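# Close a mailer box with two arms, tucking its front flap

## Task

Shut the open mailer box: fold both side flaps inward, then fold the front flap down and push it inside the front wall until its tabs lock. At the end the box must lie flat on the table close to its original spot, with no other table object touching it, and it must stay closed on its own without the robot holding any part of it.

## Robot and tools

ROBOT. Two arms, left_arm and right_arm, each a six-joint arm ending in a parallel gripper. Bases (scene frame): left_arm at (-0.011, +0.368, 0) m, right_arm at (+0.006, -0.251, 0) m, both facing roughly +x with almost no yaw. Scene frame: origin on the tabletop midway between the arms, +x points away from the bases over the table, +z is up, left_arm sits on the +y side. The arm names do not match left/right in the images. The fingers extend along the gripper's +z axis and close along its y axis. end_effector_position is the point between the finger pads, roughly 1 cm short of the tips.

ROW LAYOUT. Every command row contains 14 numbers in [-1, 1]: 7 for left_arm, then 7 for right_arm, even when one arm is idle. Within each arm the order is wrist pitch (joint4), wrist roll (joint6), elbow (joint3), shoulder (joint2), wrist yaw (joint5), waist (joint1), then gripper opening. The six joint numbers are offsets, not poses. A value of 1.0 equals 1.83 rad for wrist pitch, 2.022 wrist roll, 1.276 elbow, 1.32 shoulder, 1.686 wrist yaw, 1.264 waist. Opening is absolute: +1 fully open, -1 closed. A row can also carry 12 more numbers from 0 to 1, which are stiffness multipliers on each joint's position gain (left 6 then right 6, in Joint positions order). They stay in effect until changed.

JOINT RANGES (rad): waist -2.880 to 2.880, shoulder 0.000 to 3.142, elbow 0.000 to 3.019, wrist pitch -1.693 to 1.571, wrist yaw -1.571 to 1.571, wrist roll -2.094 to 2.094. True ends may differ by up to 0.019 rad. An action that would push a joint outward by over 0.019 rad beyond a range end is rejected for both arms. A malformed action, or a first action failing this check, rejects the whole call. A joint asked past its real end is stopped there, and the result may print "joint sent to its limit". A missing line does not prove the joint has more room.

TOOLS.
execute_actions(actions): a list of actions run one after another. Each action is a table of 1 to 15 rows, one row per 1/30 s step, for 15 steps (0.5 s). A short table repeats its final row. Offsets in every row of an action are measured from the joint angles at that action's start, not from the previous row. For the first action of a call, that start is the last reported state. An empty list only returns the current state and images.
move(target, speed, blocking): target is one row as above. Its offsets count from the Joint positions in the latest result that showed them. All joints follow synchronized paths toward the target, so the hand traces a curve. speed (0.01 to 2 rad/s, default 0.5) is the peak rate of the joint with the longest travel. Paths last 0.5 to 10 s and do not avoid obstacles or the other arm. Joints trail the path. A faster move or a target set deeper past a contact hits and presses harder. With blocking=false, the result comes after 0.5 s while motion continues; until a result shows the move ended, use wait or stop before sending anything else. The added "move:" line gives the ending (done, off_target, moving, held, fault), limits=held or limits=none, and each arm's joint farthest from target.
wait(seconds): 0 to 10; the arms keep their last command, and a running move goes on.
stop(): brakes the current move. Braking needs distance, and the fingers keep moving.
zoom_image(camera, region): camera is cam_high, cam_low, cam_left_wrist or cam_right_wrist. region is [x0, y0, x1, y1] in pixels from the top-left corner, at most 504 by 504.
read_manual(section): returns the URDF licence text; "licences" is the default.
finished_scene(scene): ends the current scene (give its number). Call it only once the box stays closed without help. This cannot be undone.

MOTION LIMITS. On each step a joint's target may lead its measured angle by at most: waist 0.264, shoulder 0.32, elbow 0.276, wrist pitch 0.33, wrist yaw 0.186, wrist roll 0.522 rad. If the targets would move the gripper over 70 mm from where it is, they are scaled back. Large offsets therefore take several actions. Arms sent zero offsets can droop; to hold them, send offsets back to the intended angles, then zeros, and increase the correction if they still fall short.

RESULTS. The state line gives each gripper's position (m) and quaternion (wxyz) in the scene frame; these are less accurate at long reach. Joint positions and Joint velocities have one block per arm in row order, then the finger gap in m (0.094 when fully open). Joint targets shows the angles currently being driven toward. grip_measured is the opening on the command scale, with up to about 1 mm error per gripper. Joint torques are total drive outputs, offset and noisy. Step readings list joint angles at some steps, with HELD marking steps where an arm was held back. "joint command not followed" means the clearance check changed some targets. FAULT means an arm stopped. MOTOR HOT appears from 85 °C. At 100 °C an OVER-TEMPERATURE FAULT drops that arm until it cools.

GRIPPING. To hold something, command about 0.03 below grip_measured; a smaller margin gives a lighter grip. Pad force tops out near 50 to 62 N and is weaker on parts under about 2 mm thick. Held parts may occasionally be pulled briefly.

CAMERAS. cam_high (896x504) looks down from about (0.87, -0.03, 1.27) m. cam_low (896x504) is low at about (1.43, -1.00, 0.09) m. cam_left_wrist and cam_right_wrist are 504x504 fisheye views on the hands, and their poses follow the arm joints. Calibration may be off by a few degrees and millimetres.

AVOID. Do not let the arms collide or press hard on each other, since that can end the scene. Do not knock or drop anything off the table. Avoid slams, drops, slips and very forceful pushes on the box. Before finishing, let go and move clear so the closed box rests flat by itself near its start.

Each tool is called after "Call:" by a JSON object that holds its "op" and its "data", one argument or row to a line.

## Session

Call:
{"op": "execute_actions", "data": {
  "actions": []
}}

Scene clock: 0.00 s.
left_arm: end_effector_position=(+0.1833, -0.0605, +0.3004) grip_measured=+1.000 end_effector_quat_wxyz=(+0.065, +0.869, +0.487, +0.063) | right_arm: end_effector_position=(+0.5773, -0.7928, +0.2035) grip_measured=+1.000 end_effector_quat_wxyz=(+0.476, +0.444, +0.664, +0.367)
Joint names: [wrist pitch, wrist roll, elbow, shoulder, wrist yaw, waist]
Joint positions: left_arm=[-1.537  0.932  1.576  1.498 -0.143 -1.164  0.094] | right_arm=[-0.115  0.835  1.701  2.08  -0.945 -0.921  0.094]
Joint velocities: left_arm=[-0.007 -0.095 -0.012 -0.005 -0.007 -0.005  0.   ] | right_arm=[ 0.017 -0.051 -0.012 -0.005  0.022  0.005  0.   ]
Joint torques (N m, as the arm reports them, + toward a larger angle): no reading
Joint targets: left_arm=[-1.535 0.932 1.604 1.492 -0.143 -1.164] | right_arm=[-0.110 0.835 1.726 2.081 -0.945 -0.921]
Joint stiffness scale: left_arm=[1. 1. 1. 1. 1. 1.] | right_arm=[1. 1. 1. 1. 1. 1.]

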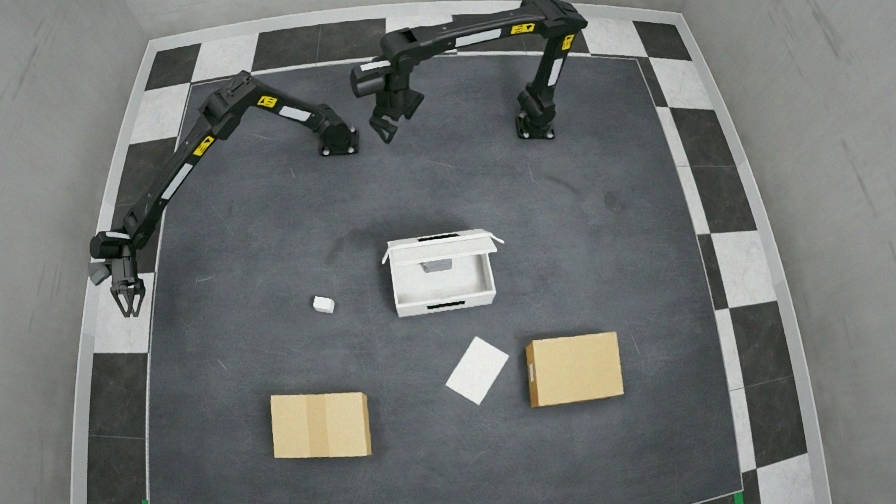

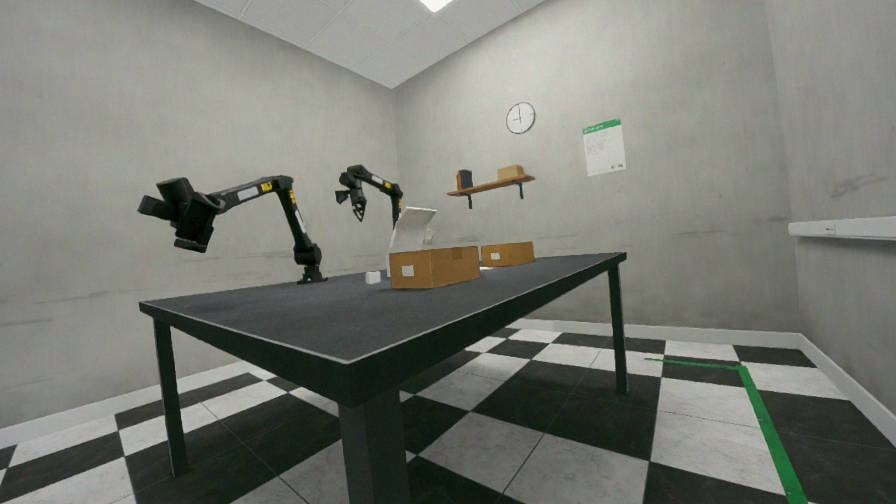

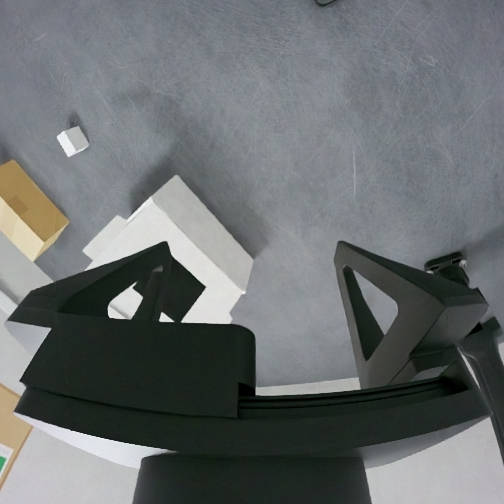

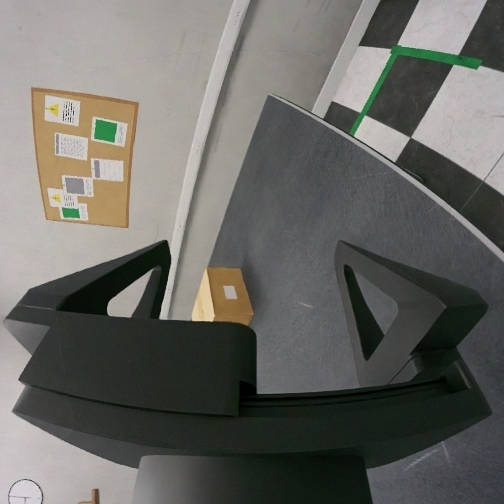

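Call:
{"op": "zoom_image", "data": {
  "camera": "cam_high",
  "region": [360, 210, 530, 330]
}}

Call:
{"op": "zoom_image", "data": {
  "camera": "cam_low",
  "region": [360, 190, 500, 300]
}}

Region (360, 210, 530, 330) of cam_high's 896x504 image, scaled by 2.965, with more detail than that image has; it fills the top 356 rows of this view, and the rest is white.

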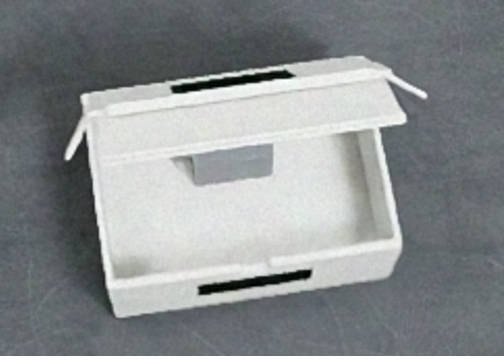

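Region (360, 190, 500, 300) of cam_low's 896x504 image, scaled by 3.600, with more detail than that image has; it fills the top 396 rows of this view, and the rest is white.

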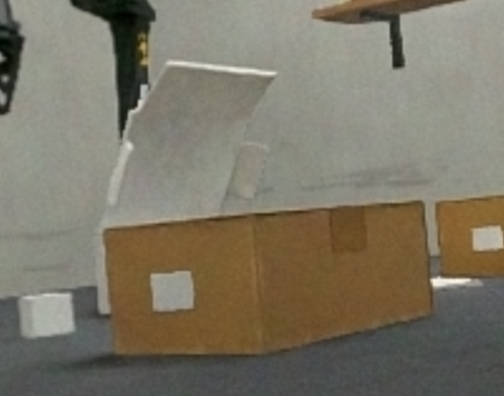

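Call:
{"op": "move", "data": {
  "target": [0,0.316,0.06,0,0.678,0.93,0.1,-0.537,-1,-0.51,-0.441,-0.033,0.581,0.1],
  "speed": 1.0
}}

Scene clock: 113.83 s.
left_arm: end_effector_position=(+0.4519, +0.2168, +0.3876) grip_measured=+0.102 end_effector_quat_wxyz=(+0.376, +0.643, +0.596, -0.299) | right_arm: end_effector_position=(+0.4388, -0.1951, +0.1774) grip_measured=+0.102 end_effector_quat_wxyz=(+0.314, -0.414, +0.774, +0.361)
Joint names: [wrist pitch, wrist roll, elbow, shoulder, wrist yaw, waist]
Joint positions: left_arm=[-1.537  1.556  1.603  1.498  0.996  0.018  0.052] | right_arm=[-1.087 -1.175  1.047  1.504 -0.998 -0.192  0.052]
Joint velocities: left_arm=[-0.002 -0.022  0.002  0.005  0.007 -0.005  0.001] | right_arm=[ 0.007 -0.007  0.002 -0.024 -0.037 -0.015  0.001]
Joint torques (N m, as the arm reports them, + toward a larger angle): left_arm=[  0.3    0.14  12.85 -11.67   0.84  -0.55] | right_arm=[  0.39  -0.14   8.25 -10.18  -0.84   0.3 ]
Joint targets: left_arm=[-1.537 1.571 1.652 1.498 1.001 0.012] | right_arm=[-1.097 -1.187 1.050 1.498 -1.001 -0.187]
Joint stiffness scale: left_arm=[1. 1. 1. 1. 1. 1.] | right_arm=[1. 1. 1. 1. 1. 1.]
move: off_target (left_arm); limits=none; left_arm: farthest joint: the elbow, 0.049 radians from its target (0.077 radians at the start); right_arm: farthest joint: the wrist roll, 0.012 radians from its target (2.022 radians at the start)
camera_calibration (this result's frames):
cam_left_wrist: T_world_to_cam=[[-0.991473, 0.0104942, -0.129888, 0.496676], [0.0555981, 0.935543, -0.348811, -0.0886199], [0.117855, -0.353058, -0.928149, 0.507362], [0, 0, 0, 1]] pos_world=[0.437572, 0.256824, 0.504508]
cam_right_wrist: T_world_to_cam=[[0.864703, -0.414776, -0.283285, -0.413954], [-0.493752, -0.805439, -0.327838, 0.123065], [-0.0921892, 0.423355, -0.901261, 0.405815], [0, 0, 0, 1]] pos_world=[0.456122, -0.24438, 0.288824]

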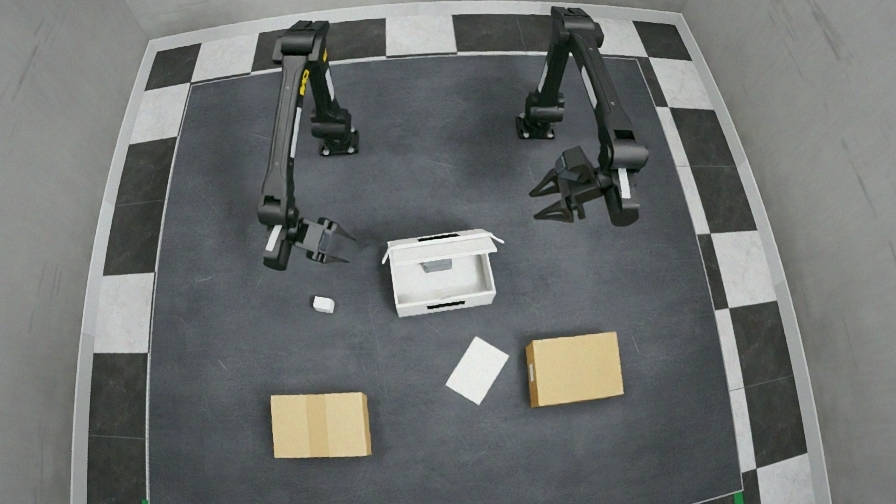

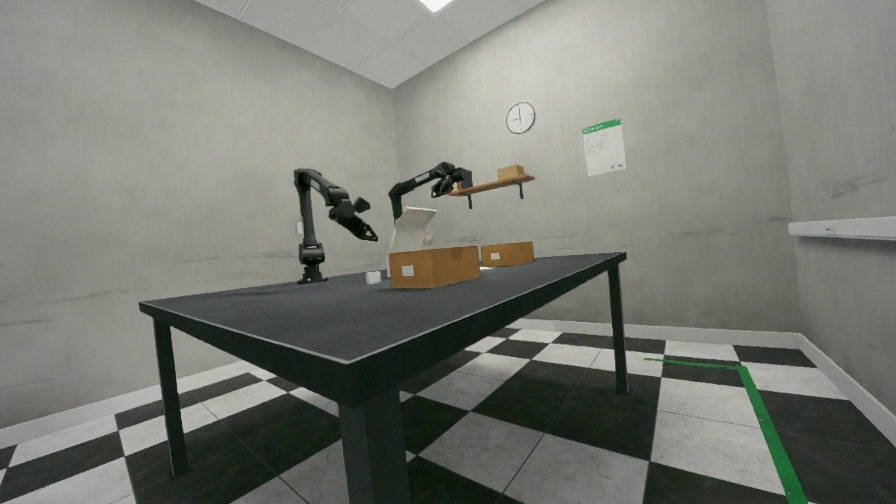

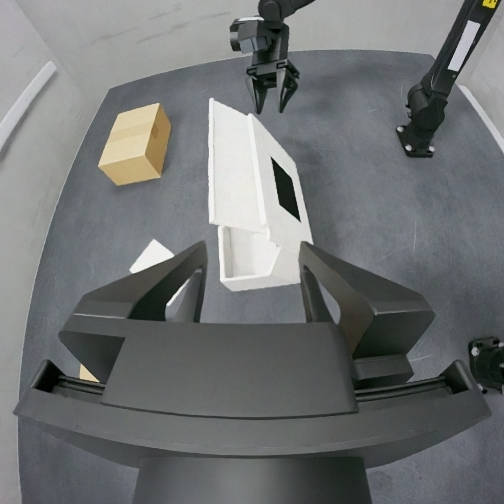

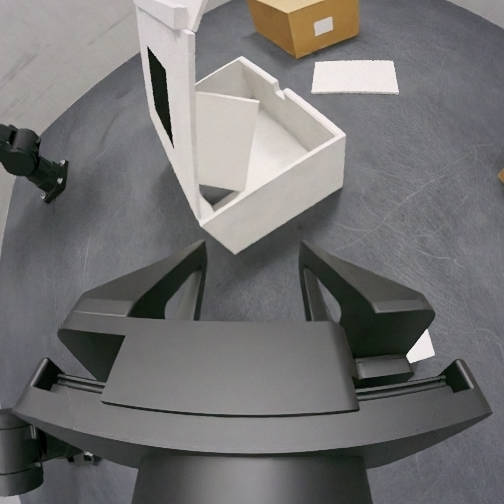

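Call:
{"op": "move", "data": {
  "target": [0.234,0.007,-0.386,0.057,0,-0.05,0.1,0,-0.195,-0.012,0,0,0,0.1],
  "speed": 0.6
}}

Call:
{"op": "zoom_image", "data": {
  "camera": "cam_right_wrist",
  "region": [100, 0, 400, 300]
}}

Call:
{"op": "zoom_image", "data": {
  "camera": "cam_left_wrist",
  "region": [100, 0, 400, 300]
}}

Scene clock: 127.13 s.
left_arm: end_effector_position=(+0.4035, +0.1929, +0.1701) grip_measured=+0.102 end_effector_quat_wxyz=(+0.318, +0.637, +0.606, -0.356) | right_arm: end_effector_position=(+0.4334, -0.1940, +0.1717) grip_measured=+0.102 end_effector_quat_wxyz=(+0.373, -0.551, +0.684, +0.300)
Joint names: [wrist pitch, wrist roll, elbow, shoulder, wrist yaw, waist]
Joint positions: left_arm=[-1.118  1.556  1.098  1.565  0.996 -0.04   0.052] | right_arm=[-1.087 -1.558  1.031  1.504 -0.998 -0.192  0.052]
Joint velocities: left_arm=[ 0.007  0.037  0.002 -0.005 -0.051  0.005 -0.   ] | right_arm=[-0.022 -0.051 -0.002 -0.015 -0.066 -0.005  0.   ]
Joint torques (N m, as the arm reports them, + toward a larger angle): left_arm=[  0.45   0.15   8.71 -11.18   0.63  -0.48] | right_arm=[ 0.71 -0.08  7.93 -9.47 -0.73 -0.34]
Joint targets: left_arm=[-1.109 1.570 1.111 1.573 0.996 -0.045] | right_arm=[-1.087 -1.570 1.032 1.504 -0.998 -0.192]
Joint stiffness scale: left_arm=[1. 1. 1. 1. 1. 1.] | right_arm=[1. 1. 1. 1. 1. 1.]
move: done; limits=none; left_arm: farthest joint: the wrist roll, 0.014 radians from its target (0.014 radians at the start); right_arm: farthest joint: the wrist roll, 0.012 radians from its target (0.394 radians at the start)
camera_calibration (this result's frames):
cam_left_wrist: T_world_to_cam=[[-0.997322, 0.069112, 0.0239185, 0.385569], [0.0563444, 0.934614, -0.351173, -0.139141], [-0.0466248, -0.348885, -0.936005, 0.369613], [0, 0, 0, 1]] pos_world=[0.40961, 0.232348, 0.287875]
cam_right_wrist: T_world_to_cam=[[0.972793, -0.231172, 0.015273, -0.472873], [-0.208639, -0.902816, -0.376023, -0.0147242], [0.100715, 0.362606, -0.926485, 0.308686], [0, 0, 0, 1]] pos_world=[0.425846, -0.23454, 0.287679]

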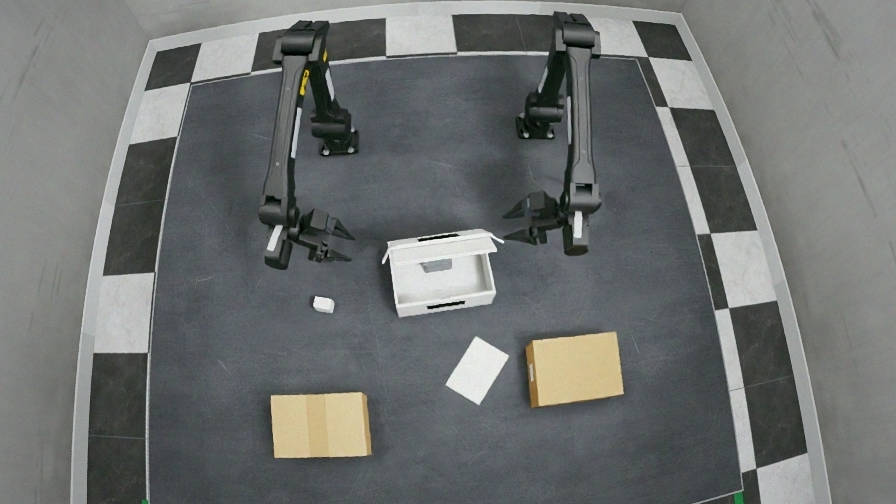

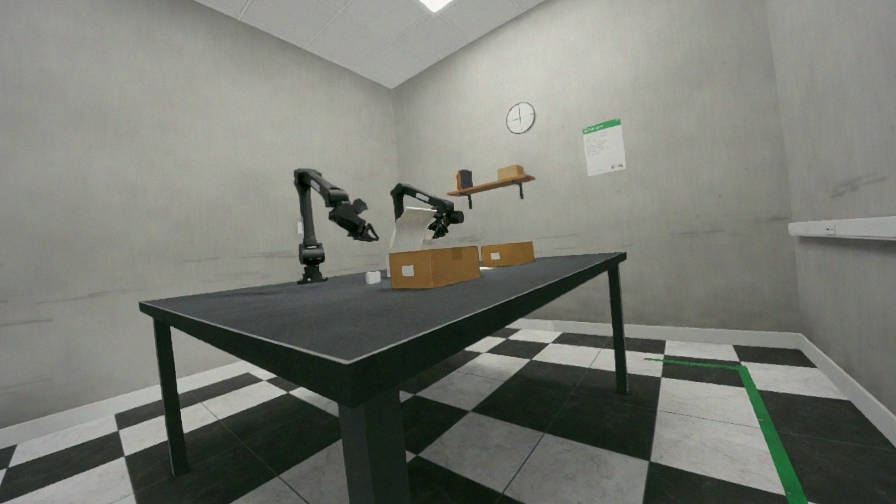

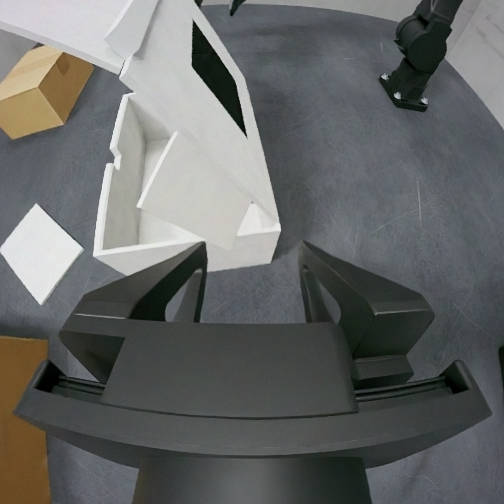

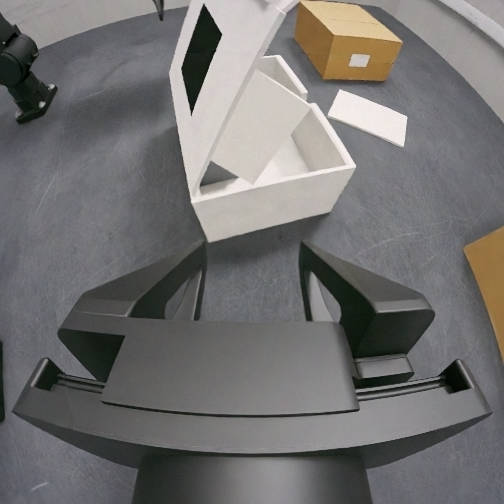

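Region (100, 0, 400, 300) of cam_right_wrist's 504x504 image, scaled by 1.680, with more detail than that image has.

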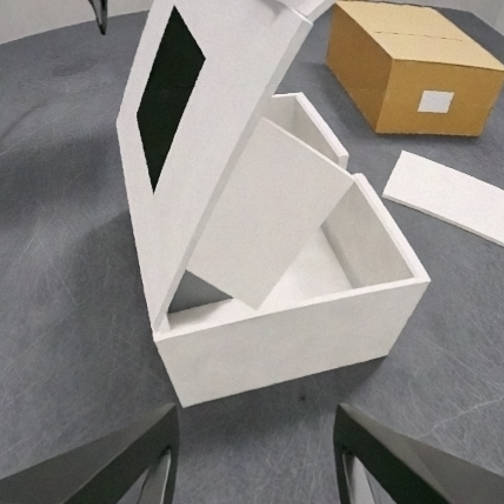

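Region (100, 0, 400, 300) of cam_left_wrist's 504x504 image, scaled by 1.680, with more detail than that image has.

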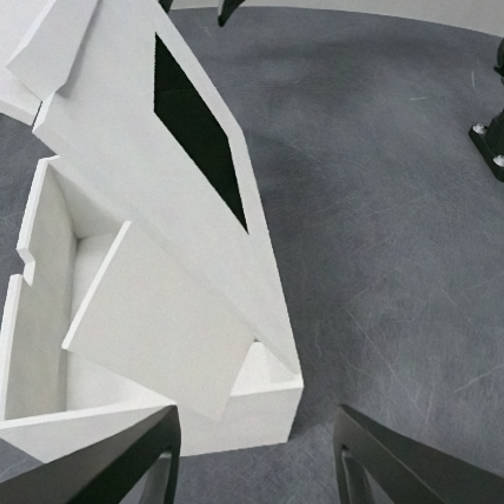

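Call:
{"op": "move", "data": {
  "target": [-0.007,0,0.108,0.08,0,-0.104,0.1,-0.017,0,0.114,0.09,0,0.21,0.1],
  "speed": 0.15
}}

Scene clock: 169.20 s.
left_arm: end_effector_position=(+0.4107, +0.1346, +0.1668) grip_measured=+0.101 end_effector_quat_wxyz=(+0.295, +0.675, +0.563, -0.375) | right_arm: end_effector_position=(+0.4441, -0.0920, +0.1635) grip_measured=+0.102 end_effector_quat_wxyz=(-0.325, +0.628, -0.616, -0.347)
Joint names: [wrist pitch, wrist roll, elbow, shoulder, wrist yaw, waist]
Joint positions: left_arm=[-1.126  1.556  1.192  1.649  0.994 -0.169  0.052] | right_arm=[-1.106 -1.558  1.137  1.612 -0.991  0.051  0.052]
Joint velocities: left_arm=[-0.007 -0.022  0.002 -0.005 -0.066 -0.015 -0.001] | right_arm=[ 0.002  0.051 -0.012 -0.015 -0.007  0.015  0.001]
Joint torques (N m, as the arm reports them, + toward a larger angle): left_arm=[ -0.2    0.02  11.35 -11.     0.72  -0.46] | right_arm=[  0.04   0.    11.16 -10.9   -0.99   0.89]
Joint targets: left_arm=[-1.131 1.556 1.236 1.671 0.996 -0.171] | right_arm=[-1.118 -1.557 1.176 1.623 -0.998 0.073]
Joint stiffness scale: left_arm=[1. 1. 1. 1. 1. 1.] | right_arm=[1. 1. 1. 1. 1. 1.]
move: off_target (left_arm, right_arm); limits=none; left_arm: farthest joint: the elbow, 0.043 radians from its target (0.138 radians at the start); right_arm: farthest joint: the elbow, 0.040 radians from its target (0.146 radians at the start)
camera_calibration (this result's frames):
cam_left_wrist: T_world_to_cam=[[-0.980302, 0.196398, 0.020861, 0.373307], [0.176904, 0.920114, -0.349421, -0.13411], [-0.0878201, -0.338848, -0.936734, 0.362208], [0, 0, 0, 1]] pos_world=[0.421488, 0.172813, 0.284644]
cam_right_wrist: T_world_to_cam=[[0.999935, 0.0103114, -0.00483139, -0.446116], [0.00779613, -0.929175, -0.369559, -0.0231328], [-0.00829988, 0.369497, -0.929195, 0.312499], [0, 0, 0, 1]] pos_world=[0.448862, -0.132362, 0.279668]

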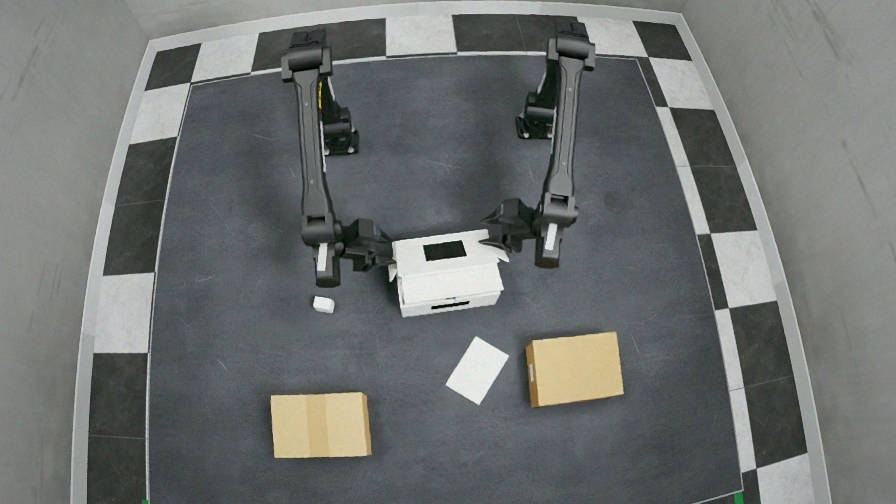

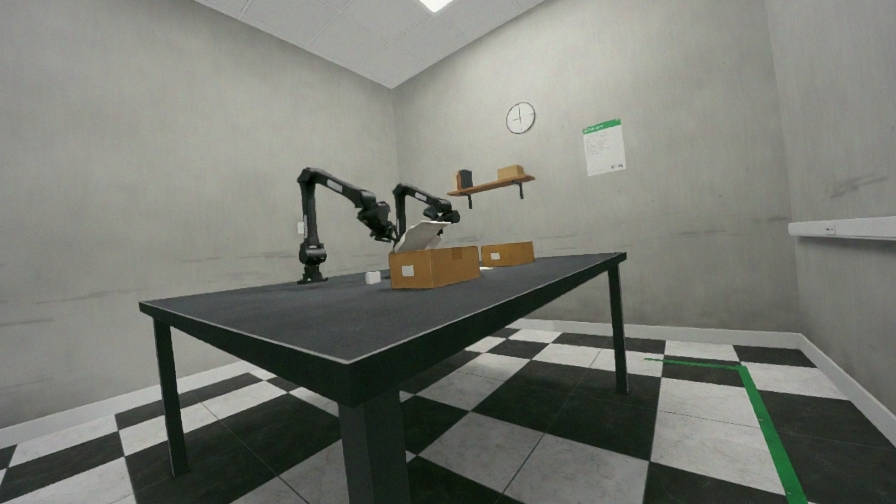

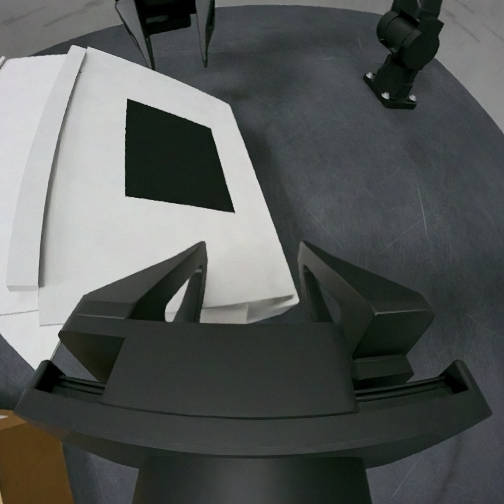

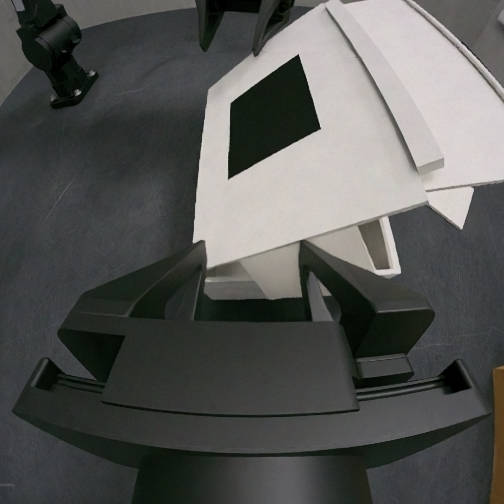

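Call:
{"op": "move", "data": {
  "target": [0,0,0.03,0,0,0.15,-1,0,0,0.03,0,0,-0.17,-1],
  "speed": 0.2
}}

Scene clock: 182.50 s.
left_arm: end_effector_position=(+0.4472, +0.2185, +0.1668) grip_measured=-0.991 end_effector_quat_wxyz=(+0.329, +0.619, +0.625, -0.345) | right_arm: end_effector_position=(+0.4674, -0.1853, +0.1635) grip_measured=-0.996 end_effector_quat_wxyz=(+0.359, -0.561, +0.678, +0.312)
Joint names: [wrist pitch, wrist roll, elbow, shoulder, wrist yaw, waist]
Joint positions: left_arm=[-1.126  1.556  1.192  1.649  0.994  0.021  0.   ] | right_arm=[-1.106 -1.558  1.137  1.612 -0.991 -0.155  0.   ]
Joint velocities: left_arm=[-0.017 -0.066 -0.002 -0.015 -0.007 -0.005 -0.   ] | right_arm=[ 0.002  0.007 -0.012 -0.005  0.081 -0.005 -0.   ]
Joint torques (N m, as the arm reports them, + toward a larger angle): left_arm=[  0.05   0.02  10.96 -12.71   0.64  -0.23] | right_arm=[  0.58  -0.04  10.9  -11.98  -0.78  -1.21]
Joint targets: left_arm=[-1.126 1.556 1.231 1.649 0.994 0.021] | right_arm=[-1.106 -1.558 1.175 1.612 -0.991 -0.163]
Joint stiffness scale: left_arm=[1. 1. 1. 1. 1. 1.] | right_arm=[1. 1. 1. 1. 1. 1.]
move: off_target (left_arm, right_arm); limits=none; left_arm: farthest joint: the elbow, 0.038 radians from its target (0.038 radians at the start); right_arm: farthest joint: the elbow, 0.038 radians from its target (0.038 radians at the start)
camera_calibration (this result's frames):
cam_left_wrist: T_world_to_cam=[[-0.999752, 0.00775009, 0.020861, 0.442531], [-0.0000277045, 0.936966, -0.349421, -0.142269], [-0.0222541, -0.349335, -0.936734, 0.366793], [0, 0, 0, 1]] pos_world=[0.45058, 0.258006, 0.284644]
cam_right_wrist: T_world_to_cam=[[0.980755, -0.195185, -0.00483139, -0.497641], [-0.18312, -0.910985, -0.369559, -0.0173568], [0.0677309, 0.363331, -0.929195, 0.31047], [0, 0, 0, 1]] pos_world=[0.463856, -0.225747, 0.279668]

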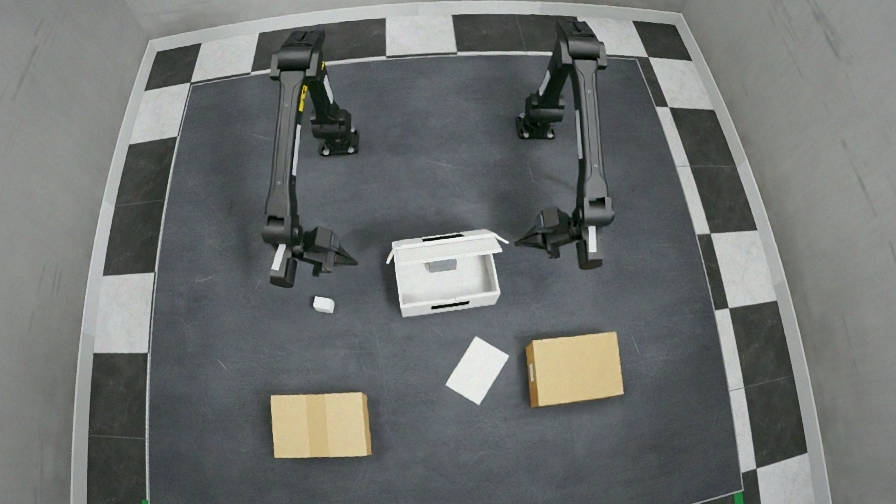

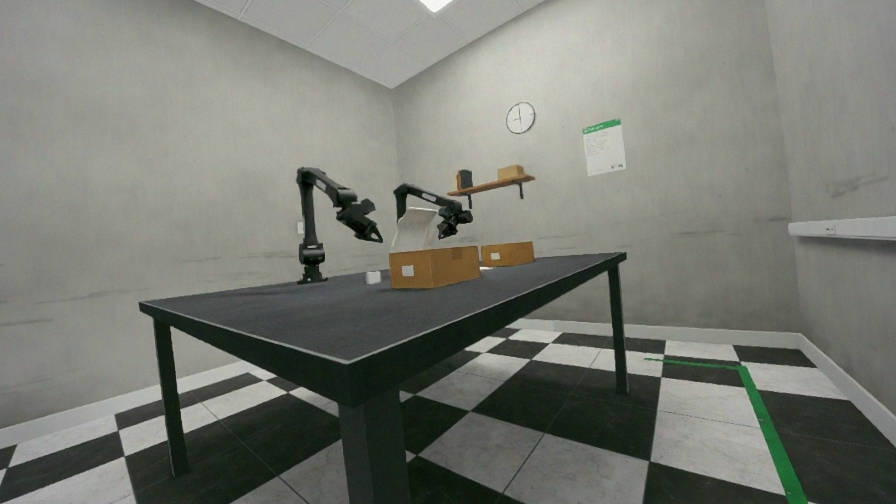

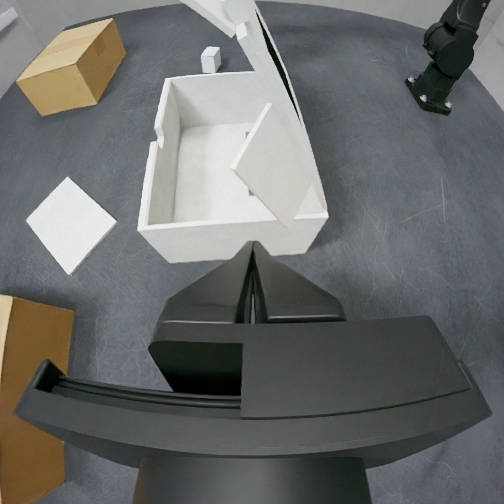

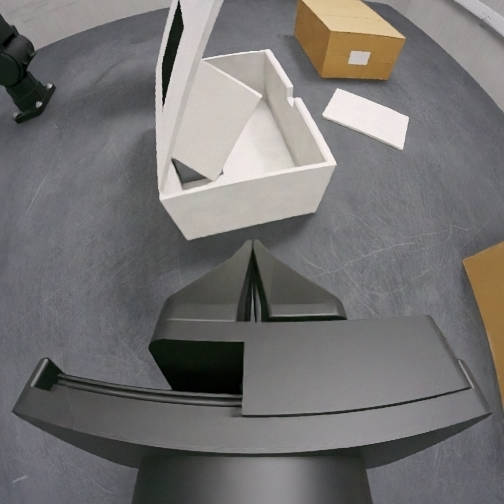

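Call:
{"op": "move", "data": {
  "target": [-0.038,0,0.078,-0.014,-0.177,-0.038,-1,-0.047,0,0.11,0.012,0.175,0.125,-1],
  "speed": 0.25
}}

Scene clock: 221.97 s.
left_arm: end_effector_position=(+0.4493, +0.2326, +0.1481) grip_measured=-0.991 end_effector_quat_wxyz=(+0.228, +0.675, +0.654, -0.256) | right_arm: end_effector_position=(+0.4729, -0.1519, +0.1605) grip_measured=-0.996 end_effector_quat_wxyz=(-0.248, +0.654, -0.674, -0.236)
Joint names: [wrist pitch, wrist roll, elbow, shoulder, wrist yaw, waist]
Joint positions: left_arm=[-1.188  1.556  1.247  1.649  0.699 -0.02   0.   ] | right_arm=[-1.181 -1.558  1.238  1.613 -0.7   -0.008  0.   ]
Joint velocities: left_arm=[-0.012 -0.007 -0.022 -0.005 -0.022 -0.005  0.001] | right_arm=[ 0.002  0.066 -0.007 -0.005 -0.051  0.005 -0.   ]
Joint torques (N m, as the arm reports them, + toward a larger angle): left_arm=[ -0.36   0.02  11.62 -14.41   0.34  -0.48] | right_arm=[  0.15   0.04  11.44 -11.34  -0.45   0.45]
Joint targets: left_arm=[-1.196 1.556 1.292 1.630 0.695 -0.027] | right_arm=[-1.192 -1.558 1.277 1.627 -0.696 0.003]
Joint stiffness scale: left_arm=[1. 1. 1. 1. 1. 1.] | right_arm=[1. 1. 1. 1. 1. 1.]
move: off_target (left_arm, right_arm); limits=none; left_arm: farthest joint: the elbow, 0.044 radians from its target (0.099 radians at the start); right_arm: farthest joint: the elbow, 0.039 radians from its target (0.140 radians at the start)
camera_calibration (this result's frames):
cam_left_wrist: T_world_to_cam=[[-0.99856, 0.0467374, 0.0263393, 0.434409], [0.0450203, 0.997036, -0.0623943, -0.238708], [-0.0291774, -0.0611186, -0.997704, 0.299387], [0, 0, 0, 1]] pos_world=[0.453265, 0.235996, 0.272364]
cam_right_wrist: T_world_to_cam=[[0.99856, -0.0466948, 0.0263971, -0.487362], [-0.0442204, -0.995173, -0.0876109, -0.110808], [0.0303606, 0.0863175, -0.995805, 0.281456], [0, 0, 0, 1]] pos_world=[0.473215, -0.157325, 0.283432]

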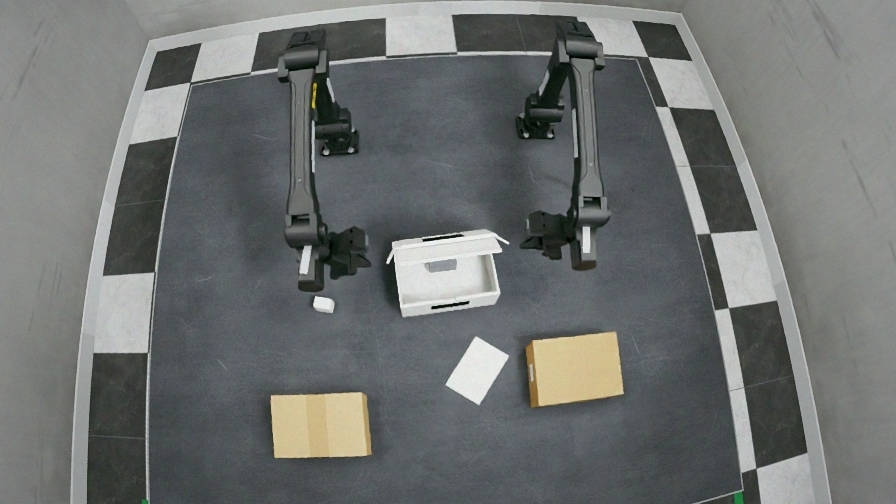

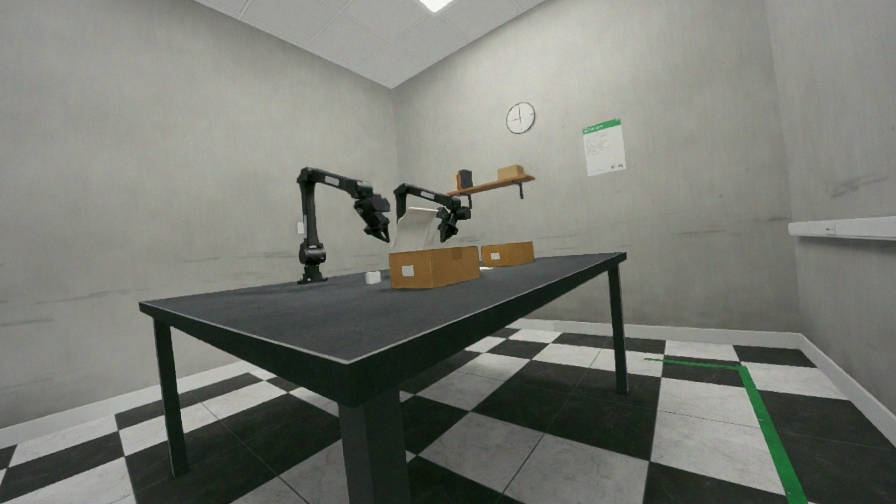

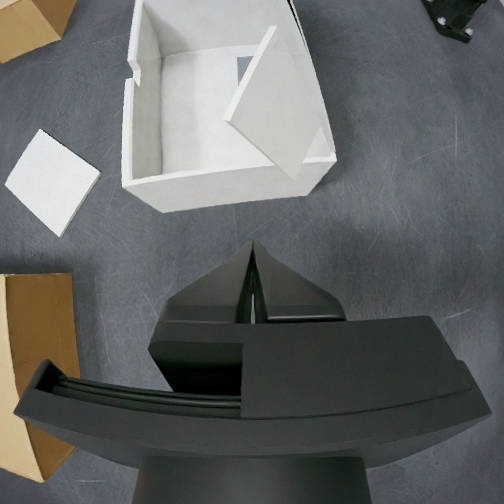

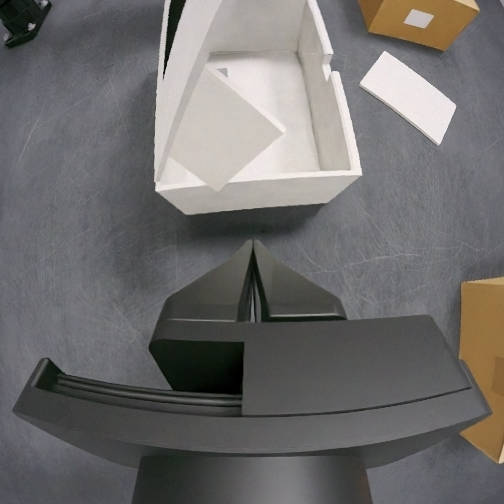

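Call:
{"op": "move", "data": {
  "target": [-0.012,0,0.092,0.036,0,-0.128,-1,-0.018,0,0.104,0.072,0,0.143,-1],
  "speed": 0.08
}}

Scene clock: 242.77 s.
left_arm: end_effector_position=(+0.4458, +0.1637, +0.1606) grip_measured=-0.991 end_effector_quat_wxyz=(+0.219, +0.723, +0.600, -0.263) | right_arm: end_effector_position=(+0.4809, -0.0787, +0.1555) grip_measured=-0.996 end_effector_quat_wxyz=(-0.225, +0.702, -0.625, -0.259)
Joint names: [wrist pitch, wrist roll, elbow, shoulder, wrist yaw, waist]
Joint positions: left_arm=[-1.202  1.556  1.315  1.674  0.699 -0.165  0.   ] | right_arm=[-1.203 -1.558  1.328  1.695 -0.7    0.144  0.   ]
Joint velocities: left_arm=[ 0.002  0.022  0.002 -0.024  0.022 -0.015 -0.   ] | right_arm=[-0.007 -0.022 -0.002  0.005 -0.007 -0.005 -0.001]
Joint torques (N m, as the arm reports them, + toward a larger angle): left_arm=[ -0.3    0.02  12.26 -11.75   0.5   -1.6 ] | right_arm=[  0.2    0.02  11.76 -12.41  -0.64   2.71]
Joint targets: left_arm=[-1.210 1.556 1.365 1.696 0.699 -0.182] | right_arm=[-1.214 -1.558 1.371 1.708 -0.700 0.173]
Joint stiffness scale: left_arm=[1. 1. 1. 1. 1. 1.] | right_arm=[1. 1. 1. 1. 1. 1.]
move: off_target (left_arm, right_arm); limits=none; left_arm: farthest joint: the elbow, 0.049 radians from its target (0.117 radians at the start); right_arm: farthest joint: the elbow, 0.043 radians from its target (0.133 radians at the start)
camera_calibration (this result's frames):
cam_left_wrist: T_world_to_cam=[[-0.981819, 0.189811, -0.00188634, 0.40749], [0.189556, 0.979873, -0.0625836, -0.230679], [-0.0100307, -0.0618033, -0.998038, 0.299236], [0, 0, 0, 1]] pos_world=[0.446809, 0.167184, 0.28498]
cam_right_wrist: T_world_to_cam=[[0.994357, 0.105282, 0.0130518, -0.475715], [0.106022, -0.990522, -0.0873239, -0.109891], [0.0037344, 0.0882149, -0.996094, 0.282948], [0, 0, 0, 1]] pos_world=[0.483624, -0.0837257, 0.278456]

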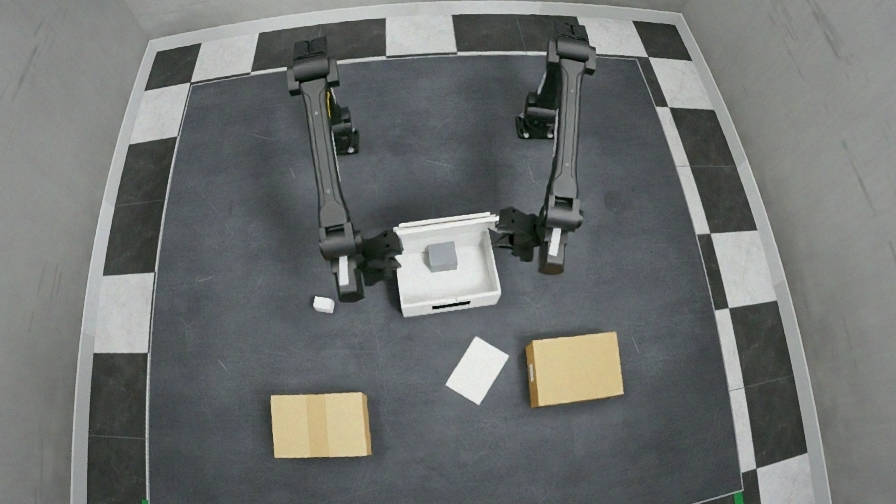

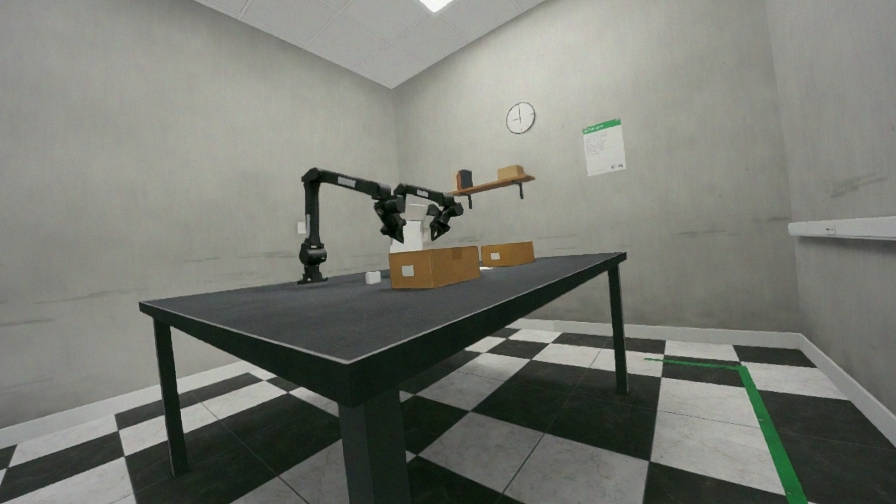

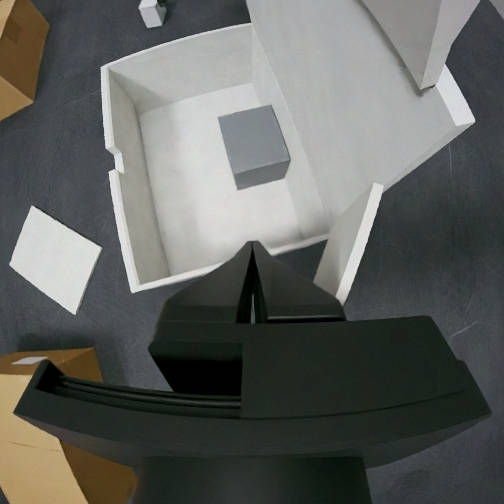

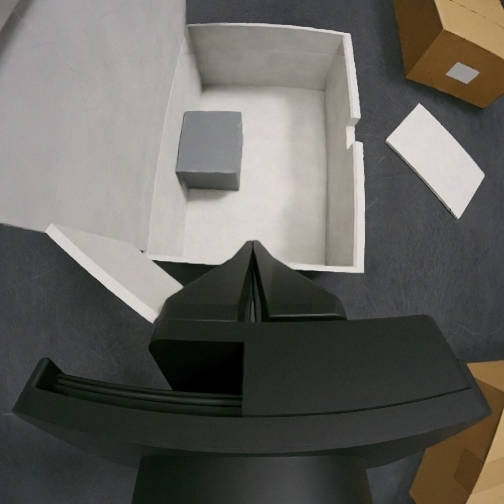

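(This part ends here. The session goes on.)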